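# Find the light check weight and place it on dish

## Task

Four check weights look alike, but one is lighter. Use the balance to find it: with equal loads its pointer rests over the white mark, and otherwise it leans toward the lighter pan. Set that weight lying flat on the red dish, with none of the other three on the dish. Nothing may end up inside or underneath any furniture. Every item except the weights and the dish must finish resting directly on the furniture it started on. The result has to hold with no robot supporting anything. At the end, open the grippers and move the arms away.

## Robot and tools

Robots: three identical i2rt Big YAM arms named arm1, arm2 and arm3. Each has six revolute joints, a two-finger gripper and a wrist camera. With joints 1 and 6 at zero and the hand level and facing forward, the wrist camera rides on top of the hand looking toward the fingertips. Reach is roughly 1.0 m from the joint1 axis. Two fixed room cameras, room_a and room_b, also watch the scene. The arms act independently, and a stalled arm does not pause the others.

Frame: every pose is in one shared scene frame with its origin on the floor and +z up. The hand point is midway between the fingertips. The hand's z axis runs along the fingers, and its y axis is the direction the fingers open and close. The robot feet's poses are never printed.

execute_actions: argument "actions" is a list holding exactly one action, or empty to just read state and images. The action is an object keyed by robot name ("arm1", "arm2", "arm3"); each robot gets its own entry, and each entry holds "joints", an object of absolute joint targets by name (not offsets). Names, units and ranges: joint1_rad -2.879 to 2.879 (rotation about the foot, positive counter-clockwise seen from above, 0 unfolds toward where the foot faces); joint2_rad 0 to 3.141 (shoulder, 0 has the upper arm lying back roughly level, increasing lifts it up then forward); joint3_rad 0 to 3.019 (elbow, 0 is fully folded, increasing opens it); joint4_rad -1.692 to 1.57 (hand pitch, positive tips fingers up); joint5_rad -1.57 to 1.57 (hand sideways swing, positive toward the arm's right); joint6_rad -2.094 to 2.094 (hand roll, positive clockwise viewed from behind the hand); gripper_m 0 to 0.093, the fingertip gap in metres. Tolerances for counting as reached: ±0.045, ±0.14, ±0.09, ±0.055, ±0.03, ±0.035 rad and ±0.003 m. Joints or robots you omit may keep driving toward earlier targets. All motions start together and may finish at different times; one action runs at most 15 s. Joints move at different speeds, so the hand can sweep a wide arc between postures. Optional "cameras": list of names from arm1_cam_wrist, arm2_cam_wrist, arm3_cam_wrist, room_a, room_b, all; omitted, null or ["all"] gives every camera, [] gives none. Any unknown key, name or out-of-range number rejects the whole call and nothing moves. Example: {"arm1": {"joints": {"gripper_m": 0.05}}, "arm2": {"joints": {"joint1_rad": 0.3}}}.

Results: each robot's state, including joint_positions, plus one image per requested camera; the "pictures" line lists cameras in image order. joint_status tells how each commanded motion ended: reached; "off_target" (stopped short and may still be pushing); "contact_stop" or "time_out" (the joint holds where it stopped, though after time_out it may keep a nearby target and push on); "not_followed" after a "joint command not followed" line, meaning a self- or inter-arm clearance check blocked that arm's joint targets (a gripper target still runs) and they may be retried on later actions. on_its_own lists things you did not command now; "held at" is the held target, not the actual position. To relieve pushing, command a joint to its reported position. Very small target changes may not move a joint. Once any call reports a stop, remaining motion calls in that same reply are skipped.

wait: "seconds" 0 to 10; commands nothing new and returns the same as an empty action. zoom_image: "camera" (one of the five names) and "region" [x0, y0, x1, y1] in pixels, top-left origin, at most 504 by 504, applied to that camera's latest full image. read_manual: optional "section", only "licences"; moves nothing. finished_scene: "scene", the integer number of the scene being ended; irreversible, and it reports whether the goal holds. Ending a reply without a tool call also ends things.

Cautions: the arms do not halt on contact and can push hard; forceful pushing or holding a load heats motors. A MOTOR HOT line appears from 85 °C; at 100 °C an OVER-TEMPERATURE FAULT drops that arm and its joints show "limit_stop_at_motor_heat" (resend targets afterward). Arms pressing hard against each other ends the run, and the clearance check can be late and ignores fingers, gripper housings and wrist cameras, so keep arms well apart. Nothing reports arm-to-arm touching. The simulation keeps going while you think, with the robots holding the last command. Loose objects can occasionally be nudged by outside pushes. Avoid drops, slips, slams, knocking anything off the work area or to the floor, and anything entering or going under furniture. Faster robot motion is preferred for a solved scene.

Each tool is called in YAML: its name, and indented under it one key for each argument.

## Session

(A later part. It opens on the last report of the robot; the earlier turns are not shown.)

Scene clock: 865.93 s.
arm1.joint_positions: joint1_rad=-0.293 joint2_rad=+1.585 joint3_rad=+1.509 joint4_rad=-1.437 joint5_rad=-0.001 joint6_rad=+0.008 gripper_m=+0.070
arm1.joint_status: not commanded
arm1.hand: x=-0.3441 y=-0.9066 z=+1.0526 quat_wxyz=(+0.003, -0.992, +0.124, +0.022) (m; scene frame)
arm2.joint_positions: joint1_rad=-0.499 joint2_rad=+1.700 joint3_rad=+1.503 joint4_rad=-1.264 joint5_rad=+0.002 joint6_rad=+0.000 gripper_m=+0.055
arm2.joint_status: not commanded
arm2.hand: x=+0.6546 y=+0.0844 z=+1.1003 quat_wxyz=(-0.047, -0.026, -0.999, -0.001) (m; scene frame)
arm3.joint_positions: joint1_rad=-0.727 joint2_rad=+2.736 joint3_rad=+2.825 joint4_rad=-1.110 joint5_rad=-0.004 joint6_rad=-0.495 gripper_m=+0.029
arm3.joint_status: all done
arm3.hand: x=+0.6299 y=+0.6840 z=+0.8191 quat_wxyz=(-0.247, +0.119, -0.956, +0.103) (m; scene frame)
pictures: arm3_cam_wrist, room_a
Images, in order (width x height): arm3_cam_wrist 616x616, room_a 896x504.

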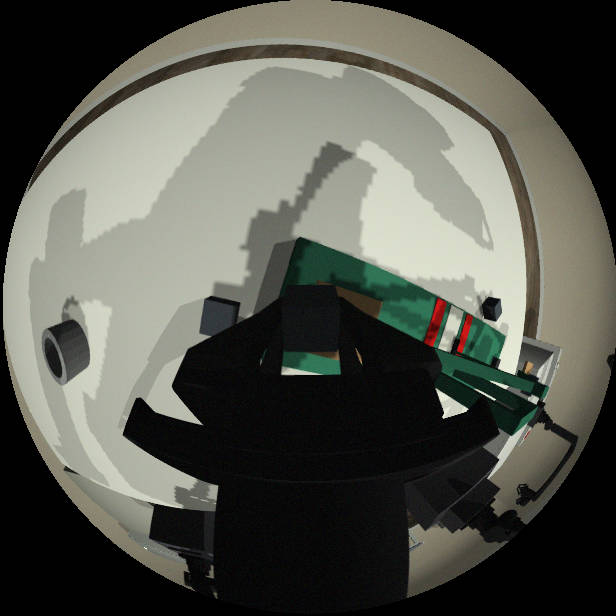

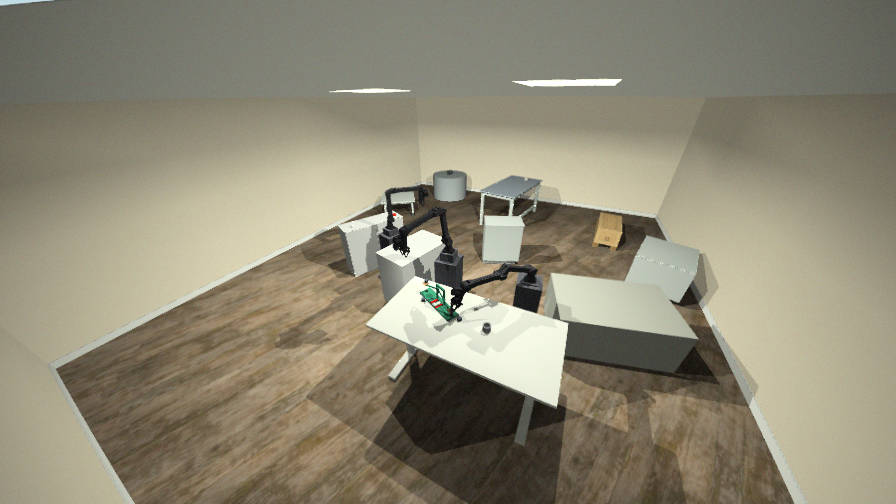

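execute_actions:
  actions:
    - {"arm3":{"joints":{"joint4_rad":-1.02,"joint1_rad":-0.75}}}
  cameras: ["arm3_cam_wrist"]

execute_actions:
  actions:
    - {"arm3":{"joints":{"gripper_m":0.06}}}
  cameras: []

execute_actions:
  actions:
    - {"arm3":{"joints":{"joint2_rad":2.45,"joint3_rad":2.8}}}
  cameras: []

execute_actions:
  actions:
    - {"arm3":{"joints":{"joint1_rad":-0.5,"joint2_rad":2.2,"joint3_rad":2.3}}}
  cameras: ["arm3_cam_wrist","arm2_cam_wrist","room_a"]

Scene clock: 869.67 s.
arm1.joint_positions: joint1_rad=-0.293 joint2_rad=+1.585 joint3_rad=+1.509 joint4_rad=-1.437 joint5_rad=-0.001 joint6_rad=+0.008 gripper_m=+0.070
arm1.joint_status: not commanded
arm1.hand: x=-0.3441 y=-0.9066 z=+1.0526 quat_wxyz=(+0.003, -0.992, +0.124, +0.022) (m; scene frame)
arm2.joint_positions: joint1_rad=-0.499 joint2_rad=+1.700 joint3_rad=+1.503 joint4_rad=-1.264 joint5_rad=+0.002 joint6_rad=+0.000 gripper_m=+0.055
arm2.joint_status: not commanded
arm2.hand: x=+0.6546 y=+0.0844 z=+1.1003 quat_wxyz=(-0.047, -0.026, -0.999, -0.001) (m; scene frame)
arm3.joint_positions: joint1_rad=-0.737 joint2_rad=+2.736 joint3_rad=+2.825 joint4_rad=-1.051 joint5_rad=-0.004 joint6_rad=-0.495 gripper_m=+0.029
arm3.joint_status: all done
arm3.hand: x=+0.6394 y=+0.6716 z=+0.8275 quat_wxyz=(-0.273, +0.113, -0.948, +0.115) (m; scene frame)
pictures: arm3_cam_wrist
Images, in order (width x height): arm3_cam_wrist 616x616.

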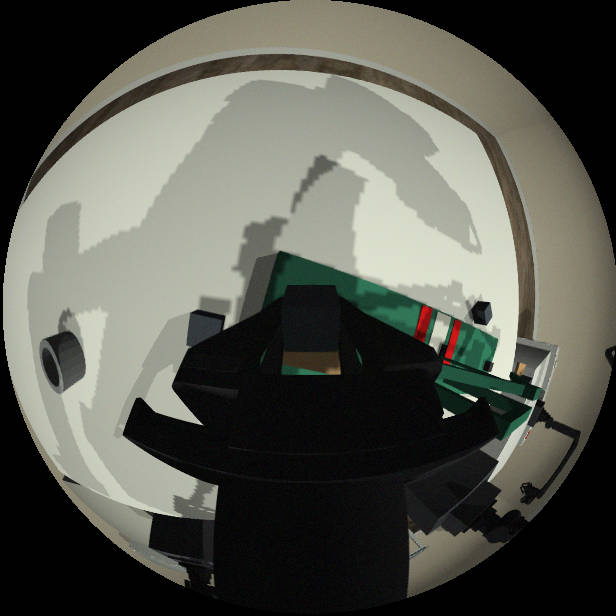

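Scene clock: 870.63 s.
arm1.joint_positions: joint1_rad=-0.293 joint2_rad=+1.585 joint3_rad=+1.509 joint4_rad=-1.437 joint5_rad=-0.001 joint6_rad=+0.008 gripper_m=+0.070
arm1.joint_status: not commanded
arm1.hand: x=-0.3441 y=-0.9066 z=+1.0526 quat_wxyz=(+0.003, -0.992, +0.124, +0.022) (m; scene frame)
arm2.joint_positions: joint1_rad=-0.499 joint2_rad=+1.700 joint3_rad=+1.503 joint4_rad=-1.264 joint5_rad=+0.002 joint6_rad=+0.000 gripper_m=+0.055
arm2.joint_status: not commanded
arm2.hand: x=+0.6546 y=+0.0844 z=+1.1003 quat_wxyz=(-0.047, -0.026, -0.999, -0.001) (m; scene frame)
arm3.joint_positions: joint1_rad=-0.739 joint2_rad=+2.727 joint3_rad=+2.825 joint4_rad=-1.045 joint5_rad=-0.007 joint6_rad=-0.494 gripper_m=+0.060
arm3.joint_status: all done
arm3.hand: x=+0.6411 y=+0.6701 z=+0.8366 quat_wxyz=(-0.281, +0.112, -0.946, +0.116) (m; scene frame)
pictures: none
No camera images: the call's "cameras" was empty. Leave "cameras" out to get every camera's image.

Scene clock: 872.20 s.
arm1.joint_positions: joint1_rad=-0.293 joint2_rad=+1.585 joint3_rad=+1.509 joint4_rad=-1.437 joint5_rad=-0.001 joint6_rad=+0.008 gripper_m=+0.070
arm1.joint_status: not commanded
arm1.hand: x=-0.3441 y=-0.9066 z=+1.0526 quat_wxyz=(+0.003, -0.992, +0.124, +0.022) (m; scene frame)
arm2.joint_positions: joint1_rad=-0.499 joint2_rad=+1.700 joint3_rad=+1.503 joint4_rad=-1.264 joint5_rad=+0.002 joint6_rad=+0.000 gripper_m=+0.055
arm2.joint_status: not commanded
arm2.hand: x=+0.6546 y=+0.0844 z=+1.1003 quat_wxyz=(-0.047, -0.026, -0.999, -0.001) (m; scene frame)
arm3.joint_positions: joint1_rad=-0.745 joint2_rad=+2.442 joint3_rad=+2.788 joint4_rad=-1.036 joint5_rad=-0.003 joint6_rad=-0.494 gripper_m=+0.060
arm3.joint_status: all done
arm3.hand: x=+0.6273 y=+0.6710 z=+1.0727 quat_wxyz=(-0.390, +0.104, -0.900, +0.163) (m; scene frame)
pictures: none
No camera images: the call's "cameras" was empty. Leave "cameras" out to get every camera's image.

Scene clock: 874.03 s.
arm1.joint_positions: joint1_rad=-0.293 joint2_rad=+1.585 joint3_rad=+1.509 joint4_rad=-1.437 joint5_rad=-0.001 joint6_rad=+0.008 gripper_m=+0.070
arm1.joint_status: not commanded
arm1.hand: x=-0.3441 y=-0.9066 z=+1.0526 quat_wxyz=(+0.003, -0.992, +0.124, +0.022) (m; scene frame)
arm2.joint_positions: joint1_rad=-0.499 joint2_rad=+1.700 joint3_rad=+1.503 joint4_rad=-1.264 joint5_rad=+0.002 joint6_rad=+0.000 gripper_m=+0.055
arm2.joint_status: not commanded
arm2.hand: x=+0.6546 y=+0.0844 z=+1.1003 quat_wxyz=(-0.047, -0.026, -0.999, -0.001) (m; scene frame)
arm3.joint_positions: joint1_rad=-0.504 joint2_rad=+2.195 joint3_rad=+2.305 joint4_rad=-1.035 joint5_rad=-0.001 joint6_rad=-0.495 gripper_m=+0.060
arm3.joint_status: all done
arm3.hand: x=+0.5811 y=+0.8877 z=+1.0190 quat_wxyz=(-0.300, +0.221, -0.924, +0.087) (m; scene frame)
pictures: arm2_cam_wrist, arm3_cam_wrist, room_a
Images, in order (width x height): arm2_cam_wrist 616x616, arm3_cam_wrist 616x616, room_a 896x504.

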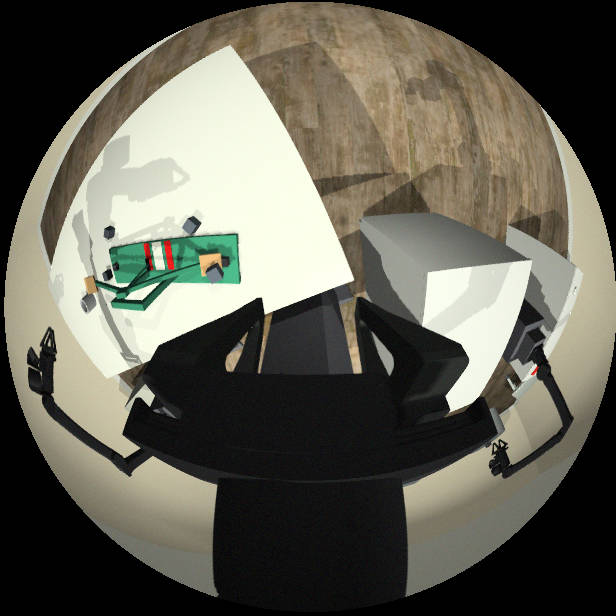

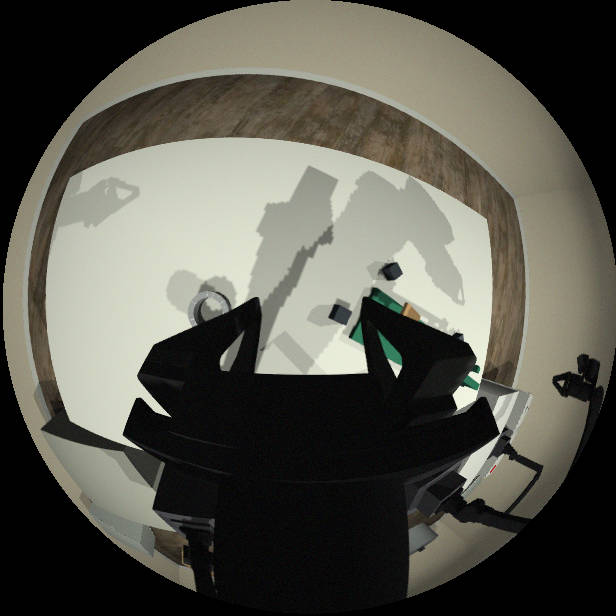

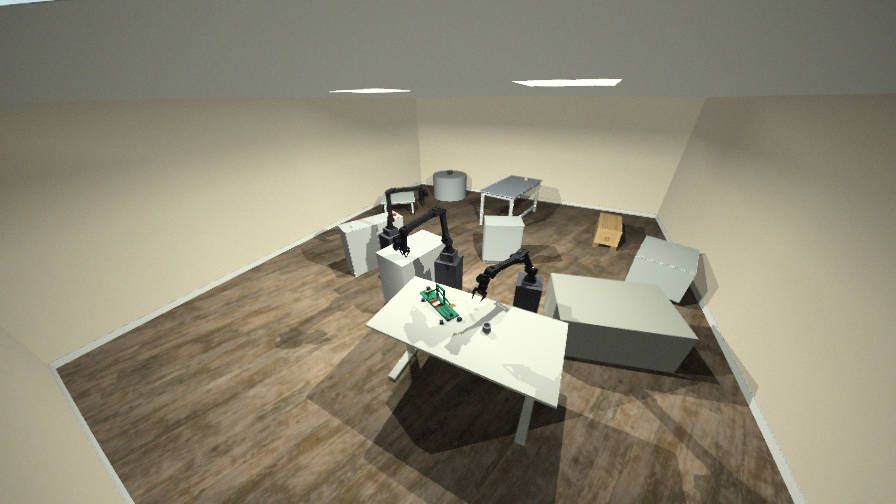

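execute_actions:
  actions:
    - {"arm2":{"joints":{"joint1_rad":0.31,"joint2_rad":2.5,"joint3_rad":2.6,"joint4_rad":-1.2,"gripper_m":0.065}},"arm3":{"joints":{"joint1_rad":-0.3}}}
  cameras: ["arm2_cam_wrist"]

Scene clock: 878.00 s.
arm1.joint_positions: joint1_rad=-0.293 joint2_rad=+1.585 joint3_rad=+1.509 joint4_rad=-1.437 joint5_rad=-0.001 joint6_rad=+0.008 gripper_m=+0.070
arm1.joint_status: not commanded
arm1.hand: x=-0.3441 y=-0.9066 z=+1.0526 quat_wxyz=(+0.003, -0.992, +0.124, +0.022) (m; scene frame)
arm2.joint_positions: joint1_rad=+0.309 joint2_rad=+2.487 joint3_rad=+2.553 joint4_rad=-1.201 joint5_rad=-0.001 joint6_rad=+0.000 gripper_m=+0.065
arm2.joint_status: all done
arm2.hand: x=+0.7317 y=+0.6958 z=+1.0344 quat_wxyz=(-0.195, +0.359, -0.908, -0.086) (m; scene frame)
arm3.joint_positions: joint1_rad=-0.308 joint2_rad=+2.195 joint3_rad=+2.305 joint4_rad=-1.035 joint5_rad=-0.001 joint6_rad=-0.495 gripper_m=+0.060
arm3.joint_status: all done
arm3.hand: x=+0.5701 y=+1.0494 z=+1.0170 quat_wxyz=(-0.306, +0.310, -0.898, +0.055) (m; scene frame)
pictures: arm2_cam_wrist
Images, in order (width x height): arm2_cam_wrist 616x616.

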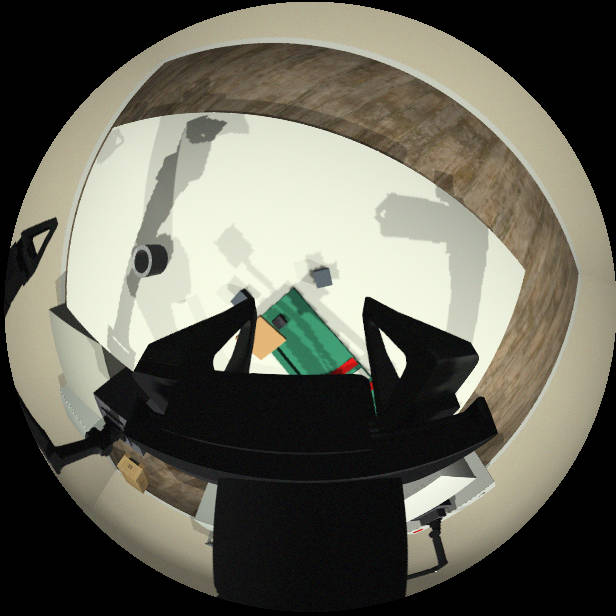

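execute_actions:
  actions:
    - {"arm2":{"joints":{"joint1_rad":0.295,"joint2_rad":2.72,"joint4_rad":-1.3}}}
  cameras: ["arm2_cam_wrist"]

Scene clock: 879.97 s.
arm1.joint_positions: joint1_rad=-0.293 joint2_rad=+1.585 joint3_rad=+1.509 joint4_rad=-1.437 joint5_rad=-0.001 joint6_rad=+0.008 gripper_m=+0.070
arm1.joint_status: not commanded
arm1.hand: x=-0.3441 y=-0.9066 z=+1.0526 quat_wxyz=(+0.003, -0.992, +0.124, +0.022) (m; scene frame)
arm2.joint_positions: joint1_rad=+0.297 joint2_rad=+2.726 joint3_rad=+2.573 joint4_rad=-1.291 joint5_rad=+0.003 joint6_rad=+0.001 gripper_m=+0.065
arm2.joint_status: all done
arm2.hand: x=+0.7036 y=+0.6590 z=+0.8437 quat_wxyz=(-0.053, +0.362, -0.930, -0.028) (m; scene frame)
arm3.joint_positions: joint1_rad=-0.308 joint2_rad=+2.195 joint3_rad=+2.305 joint4_rad=-1.035 joint5_rad=-0.001 joint6_rad=-0.495 gripper_m=+0.060
arm3.joint_status: not commanded
arm3.hand: x=+0.5701 y=+1.0494 z=+1.0170 quat_wxyz=(-0.306, +0.310, -0.898, +0.055) (m; scene frame)
pictures: arm2_cam_wrist
Images, in order (width x height): arm2_cam_wrist 616x616.

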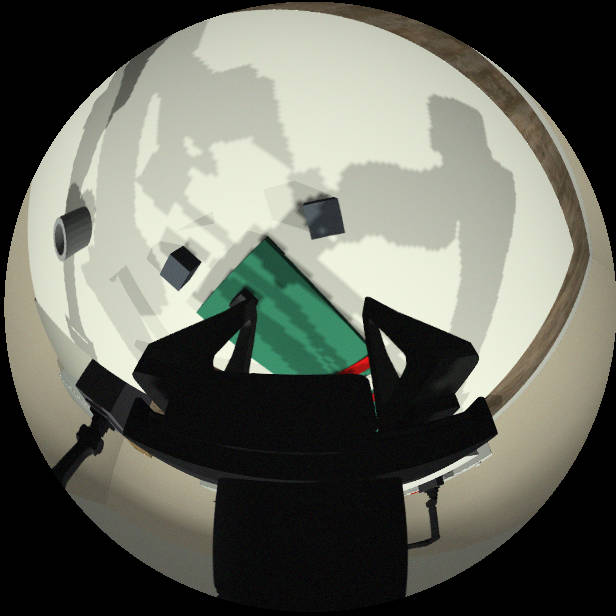

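execute_actions:
  actions:
    - {"arm2":{"joints":{"joint1_rad":0.28,"joint2_rad":2.72,"joint3_rad":2.8,"joint4_rad":-1.15}}}
  cameras: ["arm2_cam_wrist"]

Scene clock: 881.90 s.
arm1.joint_positions: joint1_rad=-0.293 joint2_rad=+1.585 joint3_rad=+1.509 joint4_rad=-1.437 joint5_rad=-0.001 joint6_rad=+0.008 gripper_m=+0.070
arm1.joint_status: not commanded
arm1.hand: x=-0.3441 y=-0.9066 z=+1.0526 quat_wxyz=(+0.003, -0.992, +0.124, +0.022) (m; scene frame)
arm2.joint_positions: joint1_rad=+0.290 joint2_rad=+2.701 joint3_rad=+2.757 joint4_rad=-1.162 joint5_rad=+0.003 joint6_rad=+0.001 gripper_m=+0.065
arm2.joint_status: all done
arm2.hand: x=+0.7687 y=+0.7084 z=+0.9561 quat_wxyz=(-0.209, +0.349, -0.909, -0.088) (m; scene frame)
arm3.joint_positions: joint1_rad=-0.308 joint2_rad=+2.195 joint3_rad=+2.305 joint4_rad=-1.035 joint5_rad=-0.001 joint6_rad=-0.495 gripper_m=+0.060
arm3.joint_status: not commanded
arm3.hand: x=+0.5701 y=+1.0494 z=+1.0170 quat_wxyz=(-0.306, +0.310, -0.898, +0.055) (m; scene frame)
pictures: arm2_cam_wrist
Images, in order (width x height): arm2_cam_wrist 616x616.

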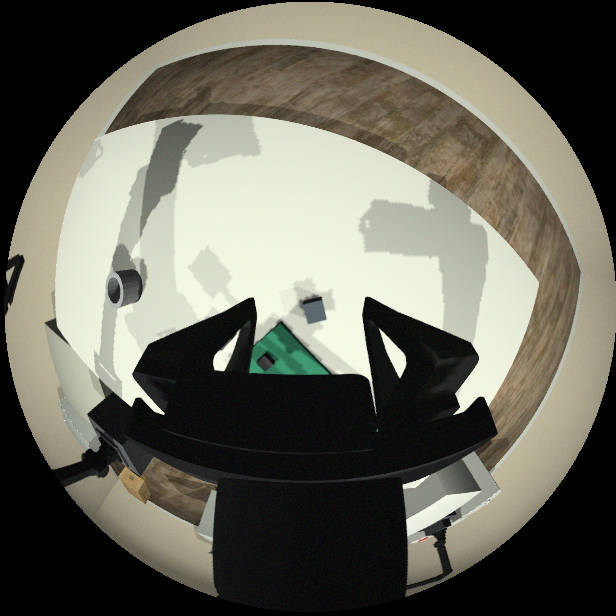

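execute_actions:
  actions:
    - {"arm2":{"joints":{"joint2_rad":2.9,"joint4_rad":-1.15}}}
  cameras: ["arm2_cam_wrist"]

Scene clock: 883.90 s.
arm1.joint_positions: joint1_rad=-0.293 joint2_rad=+1.585 joint3_rad=+1.509 joint4_rad=-1.437 joint5_rad=-0.001 joint6_rad=+0.008 gripper_m=+0.070
arm1.joint_status: not commanded
arm1.hand: x=-0.3441 y=-0.9066 z=+1.0526 quat_wxyz=(+0.003, -0.992, +0.124, +0.022) (m; scene frame)
arm2.joint_positions: joint1_rad=+0.290 joint2_rad=+2.906 joint3_rad=+2.771 joint4_rad=-1.159 joint5_rad=+0.003 joint6_rad=+0.001 gripper_m=+0.065
arm2.joint_status: all done
arm2.hand: x=+0.7415 y=+0.6871 z=+0.7895 quat_wxyz=(-0.123, +0.356, -0.925, -0.054) (m; scene frame)
arm3.joint_positions: joint1_rad=-0.308 joint2_rad=+2.195 joint3_rad=+2.305 joint4_rad=-1.035 joint5_rad=-0.001 joint6_rad=-0.495 gripper_m=+0.060
arm3.joint_status: not commanded
arm3.hand: x=+0.5701 y=+1.0494 z=+1.0170 quat_wxyz=(-0.306, +0.310, -0.898, +0.055) (m; scene frame)
pictures: arm2_cam_wrist
Images, in order (width x height): arm2_cam_wrist 616x616.

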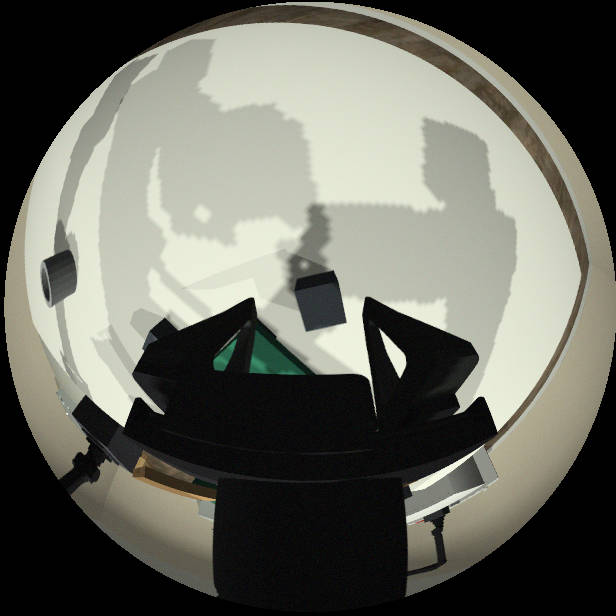

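Lower and forward a bit.

execute_actions:
  actions:
    - {"arm2":{"joints":{"joint1_rad":0.28,"joint2_rad":3.06,"joint3_rad":2.88,"joint4_rad":-1.1}}}
  cameras: ["arm2_cam_wrist"]

Scene clock: 886.57 s.
arm1.joint_positions: joint1_rad=-0.293 joint2_rad=+1.585 joint3_rad=+1.509 joint4_rad=-1.437 joint5_rad=-0.001 joint6_rad=+0.008 gripper_m=+0.070
arm1.joint_status: not commanded
arm1.hand: x=-0.3441 y=-0.9066 z=+1.0526 quat_wxyz=(+0.003, -0.992, +0.124, +0.022) (m; scene frame)
arm2.joint_positions: joint1_rad=+0.289 joint2_rad=+3.008 joint3_rad=+2.860 joint4_rad=-1.104 joint5_rad=+0.001 joint6_rad=-0.001 gripper_m=+0.065
arm2.joint_status: all done
arm2.hand: x=+0.7482 y=+0.6932 z=+0.7477 quat_wxyz=(-0.142, +0.355, -0.922, -0.062) (m; scene frame)
arm3.joint_positions: joint1_rad=-0.308 joint2_rad=+2.195 joint3_rad=+2.305 joint4_rad=-1.035 joint5_rad=-0.001 joint6_rad=-0.495 gripper_m=+0.060
arm3.joint_status: not commanded
arm3.hand: x=+0.5701 y=+1.0494 z=+1.0170 quat_wxyz=(-0.306, +0.310, -0.898, +0.055) (m; scene frame)
pictures: arm2_cam_wrist
Images, in order (width x height): arm2_cam_wrist 616x616.

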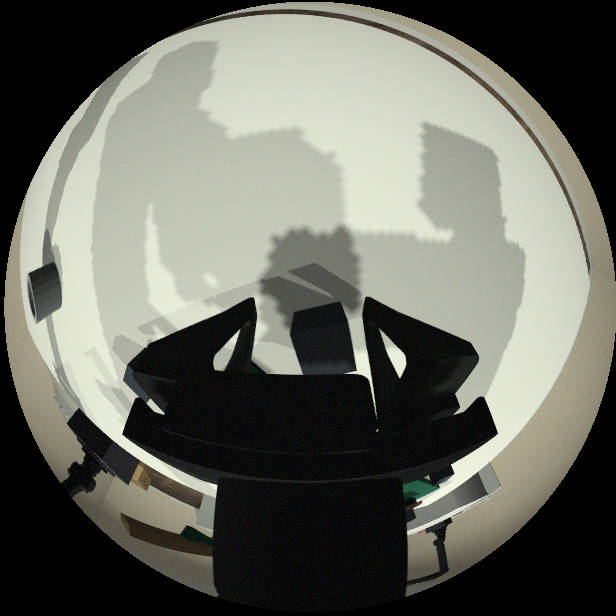

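execute_actions:
  actions:
    - {"arm2":{"joints":{"gripper_m":0.02}}}
  cameras: []

execute_actions:
  actions:
    - {"arm2":{"joints":{"joint2_rad":2.7,"joint3_rad":2.75}}}
  cameras: []

execute_actions:
  actions:
    - {"arm2":{"joints":{"joint1_rad":0.39,"joint2_rad":2.5,"joint3_rad":2.45,"joint4_rad":-1.33}}}
  cameras: ["arm2_cam_wrist","room_a"]

Scene clock: 888.57 s.
arm1.joint_positions: joint1_rad=-0.293 joint2_rad=+1.585 joint3_rad=+1.509 joint4_rad=-1.437 joint5_rad=-0.001 joint6_rad=+0.008 gripper_m=+0.070
arm1.joint_status: not commanded
arm1.hand: x=-0.3441 y=-0.9066 z=+1.0526 quat_wxyz=(+0.003, -0.992, +0.124, +0.022) (m; scene frame)
arm2.joint_positions: joint1_rad=+0.282 joint2_rad=+3.008 joint3_rad=+2.860 joint4_rad=-1.103 joint5_rad=+0.002 joint6_rad=-0.001 gripper_m=+0.028
arm2.joint_status: gripper_m off_target (ended at +0.028, target +0.020)
arm2.hand: x=+0.7523 y=+0.6887 z=+0.7477 quat_wxyz=(-0.143, +0.352, -0.923, -0.061) (m; scene frame)
arm3.joint_positions: joint1_rad=-0.308 joint2_rad=+2.195 joint3_rad=+2.305 joint4_rad=-1.035 joint5_rad=-0.001 joint6_rad=-0.495 gripper_m=+0.060
arm3.joint_status: not commanded
arm3.hand: x=+0.5701 y=+1.0494 z=+1.0170 quat_wxyz=(-0.306, +0.310, -0.898, +0.055) (m; scene frame)
pictures: none
No camera images: the call's "cameras" was empty. Leave "cameras" out to get every camera's image.

Scene clock: 890.30 s.
arm1.joint_positions: joint1_rad=-0.293 joint2_rad=+1.585 joint3_rad=+1.509 joint4_rad=-1.437 joint5_rad=-0.001 joint6_rad=+0.008 gripper_m=+0.070
arm1.joint_status: not commanded
arm1.hand: x=-0.3441 y=-0.9066 z=+1.0526 quat_wxyz=(+0.003, -0.992, +0.124, +0.022) (m; scene frame)
arm2.joint_positions: joint1_rad=+0.282 joint2_rad=+2.699 joint3_rad=+2.734 joint4_rad=-1.100 joint5_rad=+0.002 joint6_rad=-0.001 gripper_m=+0.028
arm2.joint_status: all done
arm2.hand: x=+0.7801 y=+0.7093 z=+0.9533 quat_wxyz=(-0.228, +0.344, -0.906, -0.094) (m; scene frame)
arm3.joint_positions: joint1_rad=-0.308 joint2_rad=+2.195 joint3_rad=+2.305 joint4_rad=-1.035 joint5_rad=-0.001 joint6_rad=-0.495 gripper_m=+0.060
arm3.joint_status: not commanded
arm3.hand: x=+0.5701 y=+1.0494 z=+1.0170 quat_wxyz=(-0.306, +0.310, -0.898, +0.055) (m; scene frame)
pictures: none
No camera images: the call's "cameras" was empty. Leave "cameras" out to get every camera's image.

Scene clock: 891.73 s.
arm1.joint_positions: joint1_rad=-0.293 joint2_rad=+1.585 joint3_rad=+1.509 joint4_rad=-1.437 joint5_rad=-0.001 joint6_rad=+0.008 gripper_m=+0.070
arm1.joint_status: not commanded
arm1.hand: x=-0.3441 y=-0.9066 z=+1.0526 quat_wxyz=(+0.003, -0.992, +0.124, +0.022) (m; scene frame)
arm2.joint_positions: joint1_rad=+0.389 joint2_rad=+2.509 joint3_rad=+2.457 joint4_rad=-1.318 joint5_rad=-0.001 joint6_rad=-0.001 gripper_m=+0.028
arm2.joint_status: all done
arm2.hand: x=+0.6480 y=+0.7061 z=+0.9645 quat_wxyz=(-0.085, +0.404, -0.910, -0.047) (m; scene frame)
arm3.joint_positions: joint1_rad=-0.308 joint2_rad=+2.195 joint3_rad=+2.305 joint4_rad=-1.035 joint5_rad=-0.001 joint6_rad=-0.495 gripper_m=+0.060
arm3.joint_status: not commanded
arm3.hand: x=+0.5701 y=+1.0494 z=+1.0170 quat_wxyz=(-0.306, +0.310, -0.898, +0.055) (m; scene frame)
pictures: arm2_cam_wrist, room_a
Images, in order (width x height): arm2_cam_wrist 616x616, room_a 896x504.

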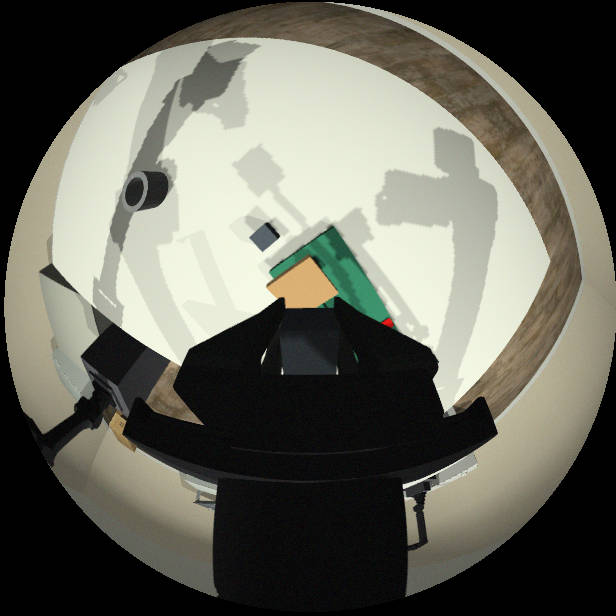

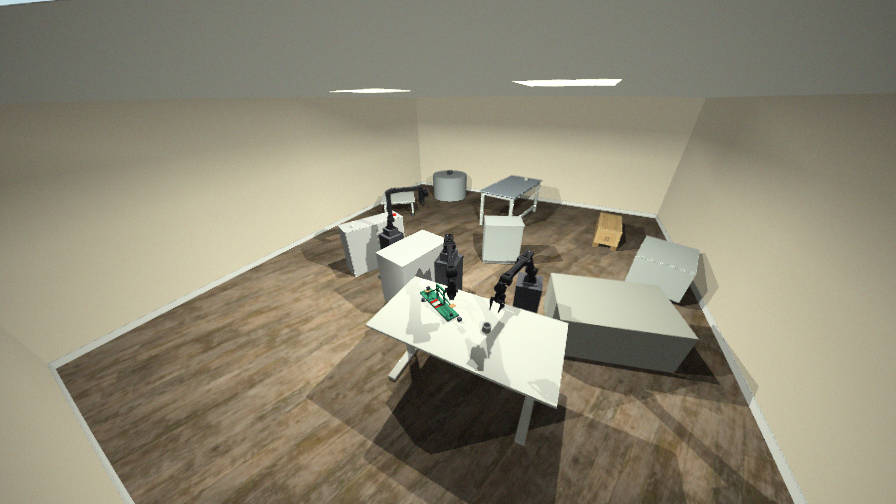

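execute_actions:
  actions:
    - {"arm2":{"joints":{"joint2_rad":2.66,"joint3_rad":2.56,"joint4_rad":-1.3}}}
  cameras: ["arm2_cam_wrist"]

Scene clock: 904.10 s.
arm1.joint_positions: joint1_rad=-0.293 joint2_rad=+1.585 joint3_rad=+1.509 joint4_rad=-1.437 joint5_rad=-0.001 joint6_rad=+0.008 gripper_m=+0.070
arm1.joint_status: not commanded
arm1.hand: x=-0.3441 y=-0.9066 z=+1.0526 quat_wxyz=(+0.003, -0.992, +0.124, +0.022) (m; scene frame)
arm2.joint_positions: joint1_rad=+0.389 joint2_rad=+2.671 joint3_rad=+2.506 joint4_rad=-1.306 joint5_rad=-0.002 joint6_rad=+0.000 gripper_m=+0.028
arm2.joint_status: all done
arm2.hand: x=+0.6418 y=+0.7021 z=+0.8604 quat_wxyz=(-0.039, +0.406, -0.913, -0.027) (m; scene frame)
arm3.joint_positions: joint1_rad=-0.308 joint2_rad=+2.195 joint3_rad=+2.305 joint4_rad=-1.035 joint5_rad=-0.001 joint6_rad=-0.495 gripper_m=+0.060
arm3.joint_status: not commanded
arm3.hand: x=+0.5701 y=+1.0494 z=+1.0170 quat_wxyz=(-0.306, +0.310, -0.898, +0.055) (m; scene frame)
pictures: arm2_cam_wrist
Images, in order (width x height): arm2_cam_wrist 616x616.

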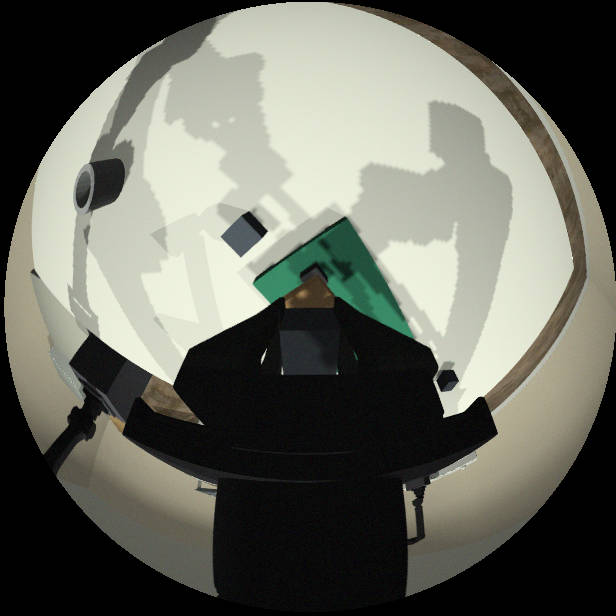

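Looks over the pan. Release.

execute_actions:
  actions:
    - {"arm2":{"joints":{"gripper_m":0.055}}}
  cameras: []

execute_actions:
  actions:
    - {"arm2":{"joints":{"joint2_rad":2.4,"joint3_rad":2.5}}}
  cameras: ["arm2_cam_wrist","room_a"]

Scene clock: 905.93 s.
arm1.joint_positions: joint1_rad=-0.293 joint2_rad=+1.585 joint3_rad=+1.509 joint4_rad=-1.437 joint5_rad=-0.001 joint6_rad=+0.008 gripper_m=+0.070
arm1.joint_status: not commanded
arm1.hand: x=-0.3441 y=-0.9066 z=+1.0526 quat_wxyz=(+0.003, -0.992, +0.124, +0.022) (m; scene frame)
arm2.joint_positions: joint1_rad=+0.389 joint2_rad=+2.670 joint3_rad=+2.506 joint4_rad=-1.306 joint5_rad=-0.002 joint6_rad=+0.000 gripper_m=+0.055
arm2.joint_status: all done
arm2.hand: x=+0.6419 y=+0.7022 z=+0.8607 quat_wxyz=(-0.039, +0.406, -0.913, -0.027) (m; scene frame)
arm3.joint_positions: joint1_rad=-0.308 joint2_rad=+2.195 joint3_rad=+2.305 joint4_rad=-1.035 joint5_rad=-0.001 joint6_rad=-0.495 gripper_m=+0.060
arm3.joint_status: not commanded
arm3.hand: x=+0.5701 y=+1.0494 z=+1.0170 quat_wxyz=(-0.306, +0.310, -0.898, +0.055) (m; scene frame)
pictures: none
No camera images: the call's "cameras" was empty. Leave "cameras" out to get every camera's image.

Scene clock: 907.67 s.
arm1.joint_positions: joint1_rad=-0.293 joint2_rad=+1.585 joint3_rad=+1.509 joint4_rad=-1.437 joint5_rad=-0.001 joint6_rad=+0.008 gripper_m=+0.070
arm1.joint_status: not commanded
arm1.hand: x=-0.3441 y=-0.9066 z=+1.0526 quat_wxyz=(+0.003, -0.992, +0.124, +0.022) (m; scene frame)
arm2.joint_positions: joint1_rad=+0.389 joint2_rad=+2.386 joint3_rad=+2.495 joint4_rad=-1.306 joint5_rad=-0.002 joint6_rad=+0.000 gripper_m=+0.055
arm2.joint_status: all done
arm2.hand: x=+0.6601 y=+0.7172 z=+1.0795 quat_wxyz=(-0.164, +0.399, -0.899, -0.082) (m; scene frame)
arm3.joint_positions: joint1_rad=-0.308 joint2_rad=+2.195 joint3_rad=+2.305 joint4_rad=-1.035 joint5_rad=-0.001 joint6_rad=-0.495 gripper_m=+0.060
arm3.joint_status: not commanded
arm3.hand: x=+0.5701 y=+1.0494 z=+1.0170 quat_wxyz=(-0.306, +0.310, -0.898, +0.055) (m; scene frame)
pictures: arm2_cam_wrist, room_a
Images, in order (width x height): arm2_cam_wrist 616x616, room_a 896x504.

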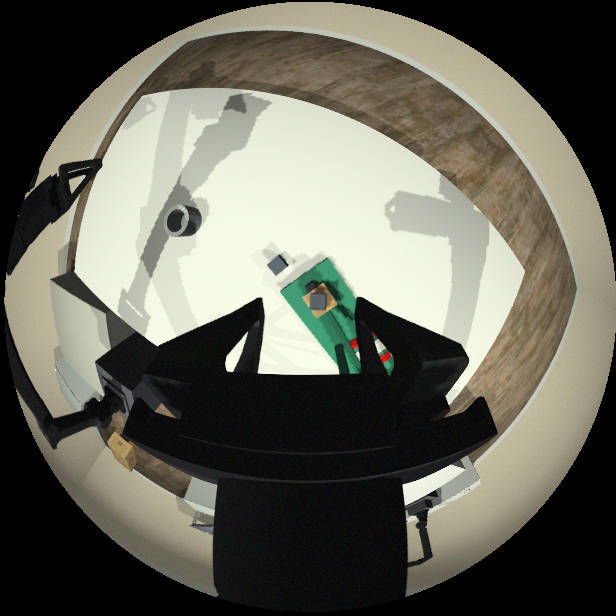

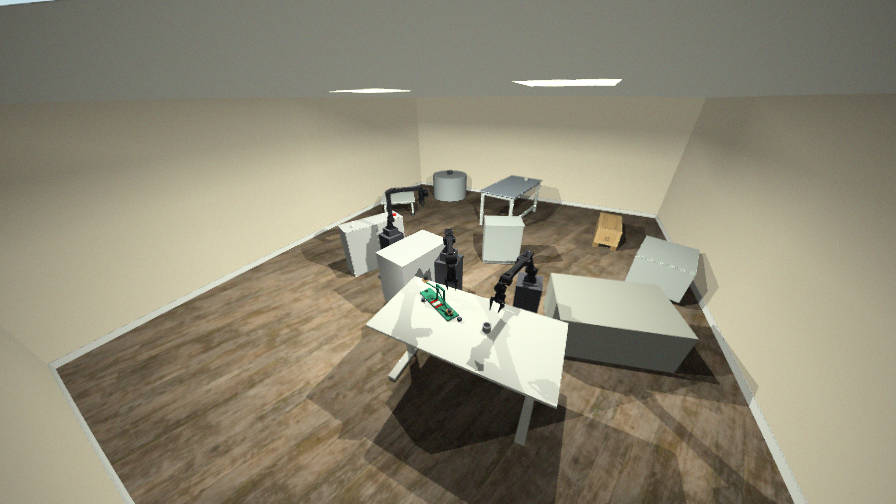

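On. Park arm2 and read.

execute_actions:
  actions:
    - {"arm2":{"joints":{"joint1_rad":-0.5,"joint2_rad":1.7,"joint3_rad":1.5,"joint4_rad":-1.26}},"arm3":{"joints":{"joint1_rad":-0.55,"joint2_rad":2.3,"joint3_rad":2.25,"joint4_rad":-1.2,"joint6_rad":0}}}
  cameras: ["arm2_cam_wrist","arm3_cam_wrist"]

zoom_image:
  camera: "arm2_cam_wrist"
  region: [60,200,260,320]

Scene clock: 910.67 s.
arm1.joint_positions: joint1_rad=-0.293 joint2_rad=+1.585 joint3_rad=+1.509 joint4_rad=-1.437 joint5_rad=-0.001 joint6_rad=+0.008 gripper_m=+0.070
arm1.joint_status: not commanded
arm1.hand: x=-0.3441 y=-0.9066 z=+1.0526 quat_wxyz=(+0.003, -0.992, +0.124, +0.022) (m; scene frame)
arm2.joint_positions: joint1_rad=-0.497 joint2_rad=+1.697 joint3_rad=+1.505 joint4_rad=-1.256 joint5_rad=+0.002 joint6_rad=+0.000 gripper_m=+0.055
arm2.joint_status: all done
arm2.hand: x=+0.6572 y=+0.0858 z=+1.1027 quat_wxyz=(-0.054, -0.024, -0.998, -0.001) (m; scene frame)
arm3.joint_positions: joint1_rad=-0.545 joint2_rad=+2.316 joint3_rad=+2.247 joint4_rad=-1.185 joint5_rad=+0.000 joint6_rad=-0.008 gripper_m=+0.060
arm3.joint_status: all done
arm3.hand: x=+0.5383 y=+0.8549 z=+0.8791 quat_wxyz=(-0.153, -0.030, -0.988, +0.013) (m; scene frame)
pictures: arm2_cam_wrist, arm3_cam_wrist
Images, in order (width x height): arm2_cam_wrist 616x616, arm3_cam_wrist 616x616.

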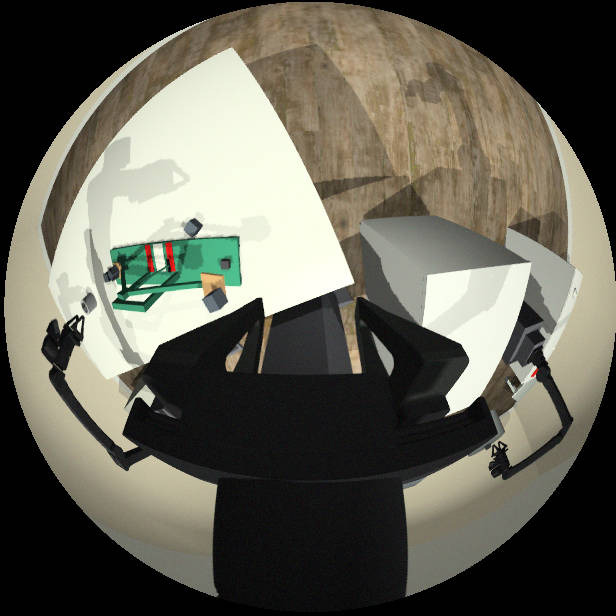

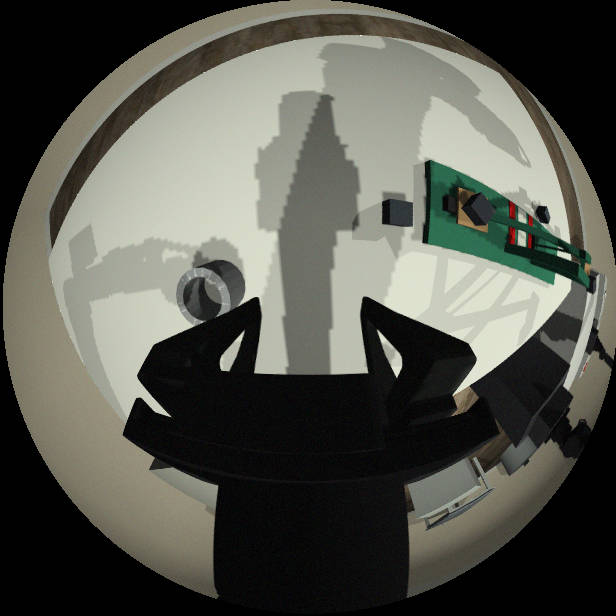

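Region (60, 200, 260, 320) of arm2_cam_wrist's 616x616 image, scaled by 2.520, with more detail than that image has; it fills the top 302 rows of this view, and the rest is white.

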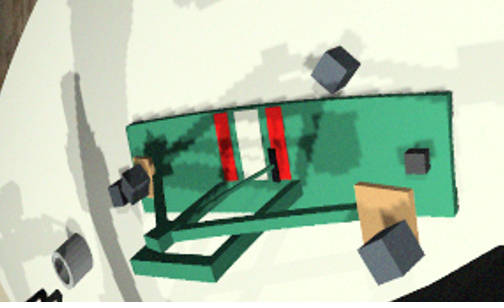

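execute_actions:
  actions:
    - {"arm2":{"joints":{"joint1_rad":-0.1,"joint2_rad":1.85,"joint3_rad":1.27,"joint4_rad":-0.95,"gripper_m":0.07}}}
  cameras: ["arm2_cam_wrist"]

Scene clock: 913.57 s.
arm1.joint_positions: joint1_rad=-0.293 joint2_rad=+1.585 joint3_rad=+1.509 joint4_rad=-1.437 joint5_rad=-0.001 joint6_rad=+0.008 gripper_m=+0.070
arm1.joint_status: not commanded
arm1.hand: x=-0.3441 y=-0.9066 z=+1.0526 quat_wxyz=(+0.003, -0.992, +0.124, +0.022) (m; scene frame)
arm2.joint_positions: joint1_rad=-0.101 joint2_rad=+1.856 joint3_rad=+1.265 joint4_rad=-0.964 joint5_rad=-0.002 joint6_rad=+0.000 gripper_m=+0.070
arm2.joint_status: all done
arm2.hand: x=+0.5970 y=+0.2889 z=+0.9404 quat_wxyz=(-0.001, +0.173, -0.985, -0.007) (m; scene frame)
arm3.joint_positions: joint1_rad=-0.545 joint2_rad=+2.316 joint3_rad=+2.247 joint4_rad=-1.185 joint5_rad=+0.000 joint6_rad=-0.008 gripper_m=+0.060
arm3.joint_status: not commanded
arm3.hand: x=+0.5383 y=+0.8549 z=+0.8791 quat_wxyz=(-0.153, -0.030, -0.988, +0.013) (m; scene frame)
pictures: arm2_cam_wrist
Images, in order (width x height): arm2_cam_wrist 616x616.

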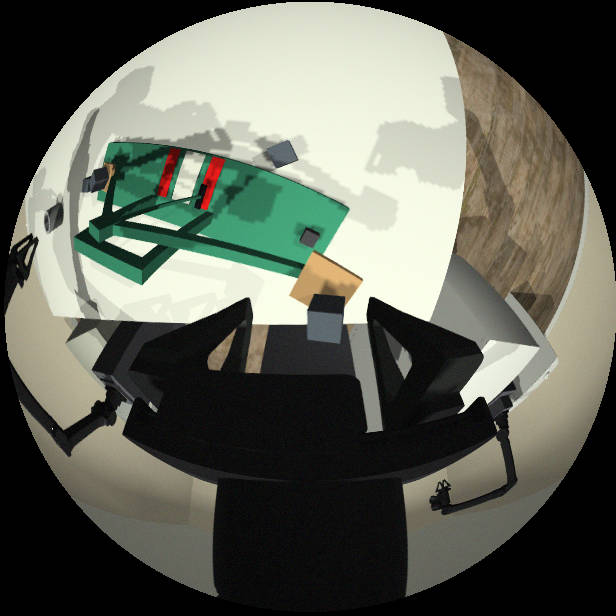

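execute_actions:
  actions:
    - {"arm2":{"joints":{"joint1_rad":-0.12,"joint2_rad":2.0,"joint3_rad":1.36,"joint4_rad":-0.95}}}
  cameras: ["arm2_cam_wrist"]

Scene clock: 915.60 s.
arm1.joint_positions: joint1_rad=-0.293 joint2_rad=+1.585 joint3_rad=+1.509 joint4_rad=-1.437 joint5_rad=-0.001 joint6_rad=+0.008 gripper_m=+0.070
arm1.joint_status: not commanded
arm1.hand: x=-0.3441 y=-0.9066 z=+1.0526 quat_wxyz=(+0.003, -0.992, +0.124, +0.022) (m; scene frame)
arm2.joint_positions: joint1_rad=-0.111 joint2_rad=+1.997 joint3_rad=+1.326 joint4_rad=-0.957 joint5_rad=-0.002 joint6_rad=+0.000 gripper_m=+0.070
arm2.joint_status: all done
arm2.hand: x=+0.6079 y=+0.2879 z=+0.8879 quat_wxyz=(+0.036, +0.168, -0.985, +0.000) (m; scene frame)
arm3.joint_positions: joint1_rad=-0.545 joint2_rad=+2.316 joint3_rad=+2.247 joint4_rad=-1.185 joint5_rad=+0.000 joint6_rad=-0.008 gripper_m=+0.060
arm3.joint_status: not commanded
arm3.hand: x=+0.5383 y=+0.8549 z=+0.8791 quat_wxyz=(-0.153, -0.030, -0.988, +0.013) (m; scene frame)
pictures: arm2_cam_wrist
Images, in order (width x height): arm2_cam_wrist 616x616.

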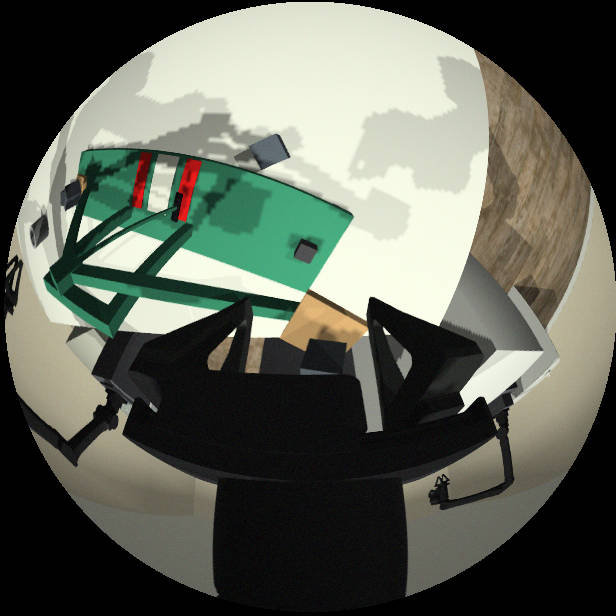

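execute_actions:
  actions:
    - {"arm2":{"joints":{"joint4_rad":-1.08,"joint1_rad":-0.13}}}
  cameras: ["arm2_cam_wrist"]

Scene clock: 917.70 s.
arm1.joint_positions: joint1_rad=-0.293 joint2_rad=+1.585 joint3_rad=+1.509 joint4_rad=-1.437 joint5_rad=-0.001 joint6_rad=+0.008 gripper_m=+0.070
arm1.joint_status: not commanded
arm1.hand: x=-0.3441 y=-0.9066 z=+1.0526 quat_wxyz=(+0.003, -0.992, +0.124, +0.022) (m; scene frame)
arm2.joint_positions: joint1_rad=-0.121 joint2_rad=+1.997 joint3_rad=+1.326 joint4_rad=-1.068 joint5_rad=-0.002 joint6_rad=+0.000 gripper_m=+0.070
arm2.joint_status: all done
arm2.hand: x=+0.5842 y=+0.2739 z=+0.8913 quat_wxyz=(+0.090, +0.162, -0.983, +0.008) (m; scene frame)
arm3.joint_positions: joint1_rad=-0.545 joint2_rad=+2.316 joint3_rad=+2.247 joint4_rad=-1.185 joint5_rad=+0.000 joint6_rad=-0.008 gripper_m=+0.060
arm3.joint_status: not commanded
arm3.hand: x=+0.5383 y=+0.8549 z=+0.8791 quat_wxyz=(-0.153, -0.030, -0.988, +0.013) (m; scene frame)
pictures: arm2_cam_wrist
Images, in order (width x height): arm2_cam_wrist 616x616.

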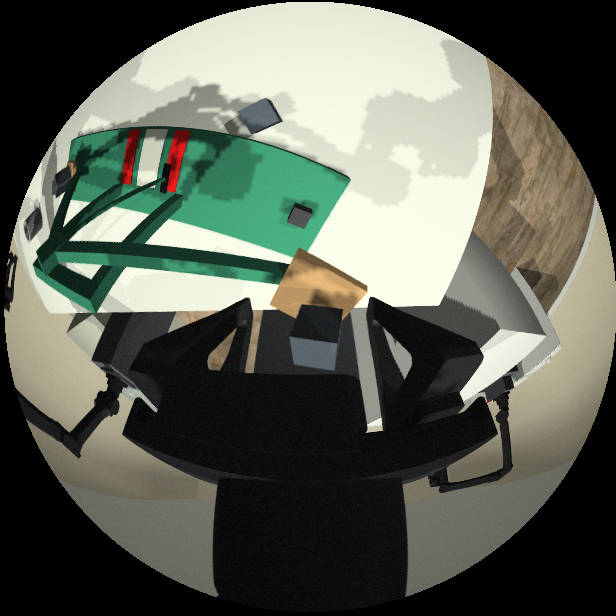

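execute_actions:
  actions:
    - {"arm2":{"joints":{"gripper_m":0.02}}}
  cameras: ["arm2_cam_wrist"]

Scene clock: 919.07 s.
arm1.joint_positions: joint1_rad=-0.293 joint2_rad=+1.585 joint3_rad=+1.509 joint4_rad=-1.437 joint5_rad=-0.001 joint6_rad=+0.008 gripper_m=+0.070
arm1.joint_status: not commanded
arm1.hand: x=-0.3441 y=-0.9066 z=+1.0526 quat_wxyz=(+0.003, -0.992, +0.124, +0.022) (m; scene frame)
arm2.joint_positions: joint1_rad=-0.121 joint2_rad=+1.997 joint3_rad=+1.326 joint4_rad=-1.068 joint5_rad=-0.002 joint6_rad=+0.000 gripper_m=+0.020
arm2.joint_status: all done
arm2.hand: x=+0.5842 y=+0.2739 z=+0.8913 quat_wxyz=(+0.090, +0.162, -0.983, +0.008) (m; scene frame)
arm3.joint_positions: joint1_rad=-0.545 joint2_rad=+2.316 joint3_rad=+2.247 joint4_rad=-1.185 joint5_rad=+0.000 joint6_rad=-0.008 gripper_m=+0.060
arm3.joint_status: not commanded
arm3.hand: x=+0.5383 y=+0.8549 z=+0.8791 quat_wxyz=(-0.153, -0.030, -0.988, +0.013) (m; scene frame)
pictures: arm2_cam_wrist
Images, in order (width x height): arm2_cam_wrist 616x616.

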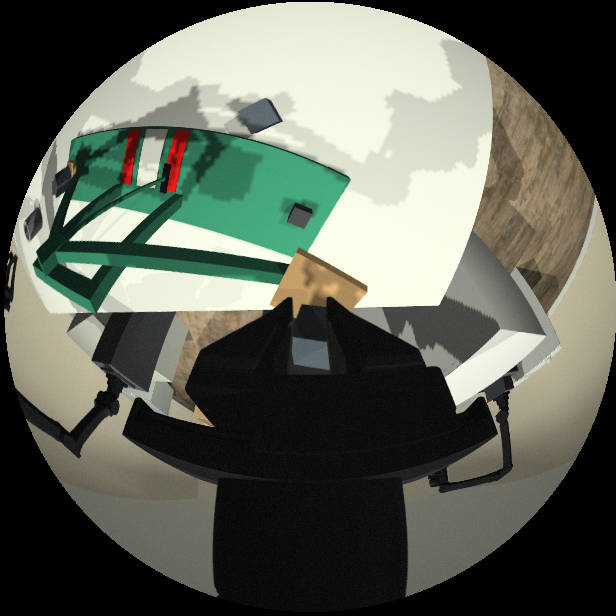

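Too high. Open, lower ~3 cm.

execute_actions:
  actions:
    - {"arm2":{"joints":{"gripper_m":0.07}}}
  cameras: []

execute_actions:
  actions:
    - {"arm2":{"joints":{"joint3_rad":1.22,"joint4_rad":-1.0}}}
  cameras: ["arm2_cam_wrist"]

Scene clock: 920.67 s.
arm1.joint_positions: joint1_rad=-0.293 joint2_rad=+1.585 joint3_rad=+1.509 joint4_rad=-1.437 joint5_rad=-0.001 joint6_rad=+0.008 gripper_m=+0.070
arm1.joint_status: not commanded
arm1.hand: x=-0.3441 y=-0.9066 z=+1.0526 quat_wxyz=(+0.003, -0.992, +0.124, +0.022) (m; scene frame)
arm2.joint_positions: joint1_rad=-0.121 joint2_rad=+1.997 joint3_rad=+1.326 joint4_rad=-1.068 joint5_rad=-0.002 joint6_rad=+0.000 gripper_m=+0.070
arm2.joint_status: all done
arm2.hand: x=+0.5842 y=+0.2739 z=+0.8913 quat_wxyz=(+0.090, +0.162, -0.983, +0.008) (m; scene frame)
arm3.joint_positions: joint1_rad=-0.545 joint2_rad=+2.316 joint3_rad=+2.247 joint4_rad=-1.185 joint5_rad=+0.000 joint6_rad=-0.008 gripper_m=+0.060
arm3.joint_status: not commanded
arm3.hand: x=+0.5383 y=+0.8549 z=+0.8791 quat_wxyz=(-0.153, -0.030, -0.988, +0.013) (m; scene frame)
pictures: none
No camera images: the call's "cameras" was empty. Leave "cameras" out to get every camera's image.

Scene clock: 921.53 s.
arm1.joint_positions: joint1_rad=-0.293 joint2_rad=+1.585 joint3_rad=+1.509 joint4_rad=-1.437 joint5_rad=-0.001 joint6_rad=+0.008 gripper_m=+0.070
arm1.joint_status: not commanded
arm1.hand: x=-0.3441 y=-0.9066 z=+1.0526 quat_wxyz=(+0.003, -0.992, +0.124, +0.022) (m; scene frame)
arm2.joint_positions: joint1_rad=-0.121 joint2_rad=+1.995 joint3_rad=+1.222 joint4_rad=-1.011 joint5_rad=-0.002 joint6_rad=+0.000 gripper_m=+0.070
arm2.joint_status: all done
arm2.hand: x=+0.5486 y=+0.2622 z=+0.8654 quat_wxyz=(+0.112, +0.162, -0.980, +0.012) (m; scene frame)
arm3.joint_positions: joint1_rad=-0.545 joint2_rad=+2.316 joint3_rad=+2.247 joint4_rad=-1.185 joint5_rad=+0.000 joint6_rad=-0.008 gripper_m=+0.060
arm3.joint_status: not commanded
arm3.hand: x=+0.5383 y=+0.8549 z=+0.8791 quat_wxyz=(-0.153, -0.030, -0.988, +0.013) (m; scene frame)
pictures: arm2_cam_wrist
Images, in order (width x height): arm2_cam_wrist 616x616.

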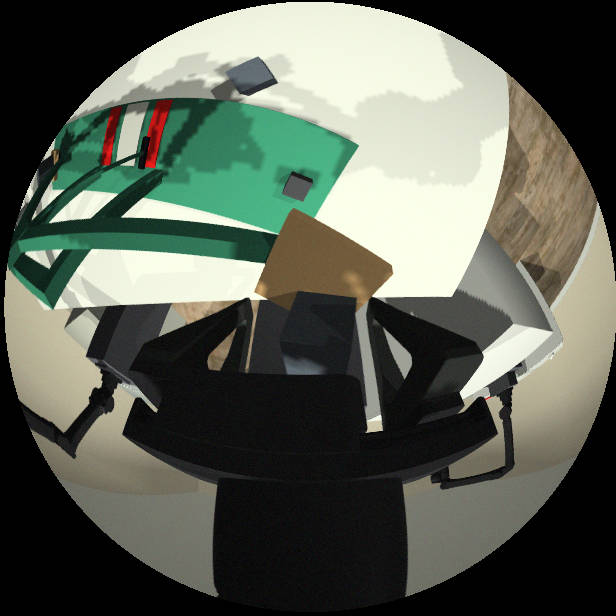

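execute_actions:
  actions:
    - {"arm2":{"joints":{"gripper_m":0.02}}}
  cameras: ["arm2_cam_wrist"]

Scene clock: 922.97 s.
arm1.joint_positions: joint1_rad=-0.293 joint2_rad=+1.585 joint3_rad=+1.509 joint4_rad=-1.437 joint5_rad=-0.001 joint6_rad=+0.008 gripper_m=+0.070
arm1.joint_status: not commanded
arm1.hand: x=-0.3441 y=-0.9066 z=+1.0526 quat_wxyz=(+0.003, -0.992, +0.124, +0.022) (m; scene frame)
arm2.joint_positions: joint1_rad=-0.133 joint2_rad=+1.996 joint3_rad=+1.218 joint4_rad=-1.013 joint5_rad=+0.001 joint6_rad=-0.001 gripper_m=+0.028
arm2.joint_status: gripper_m off_target (ended at +0.028, target +0.020)
arm2.hand: x=+0.5478 y=+0.2557 z=+0.8643 quat_wxyz=(+0.116, +0.157, -0.981, +0.013) (m; scene frame)
arm3.joint_positions: joint1_rad=-0.545 joint2_rad=+2.316 joint3_rad=+2.247 joint4_rad=-1.185 joint5_rad=+0.000 joint6_rad=-0.008 gripper_m=+0.060
arm3.joint_status: not commanded
arm3.hand: x=+0.5383 y=+0.8549 z=+0.8791 quat_wxyz=(-0.153, -0.030, -0.988, +0.013) (m; scene frame)
pictures: arm2_cam_wrist
Images, in order (width x height): arm2_cam_wrist 616x616.

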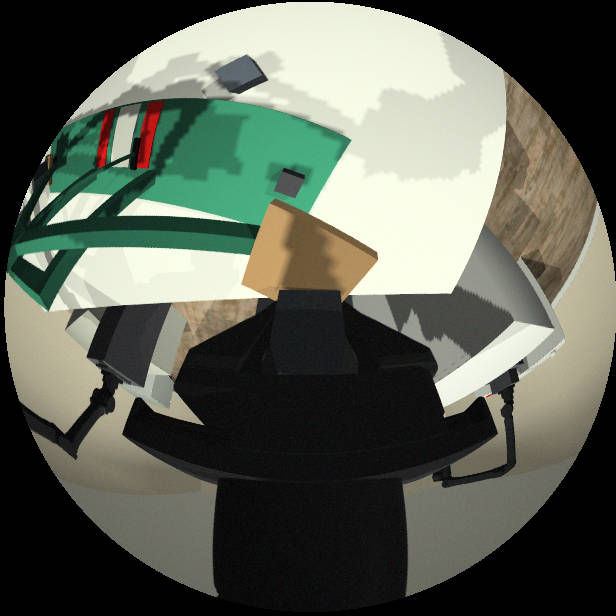

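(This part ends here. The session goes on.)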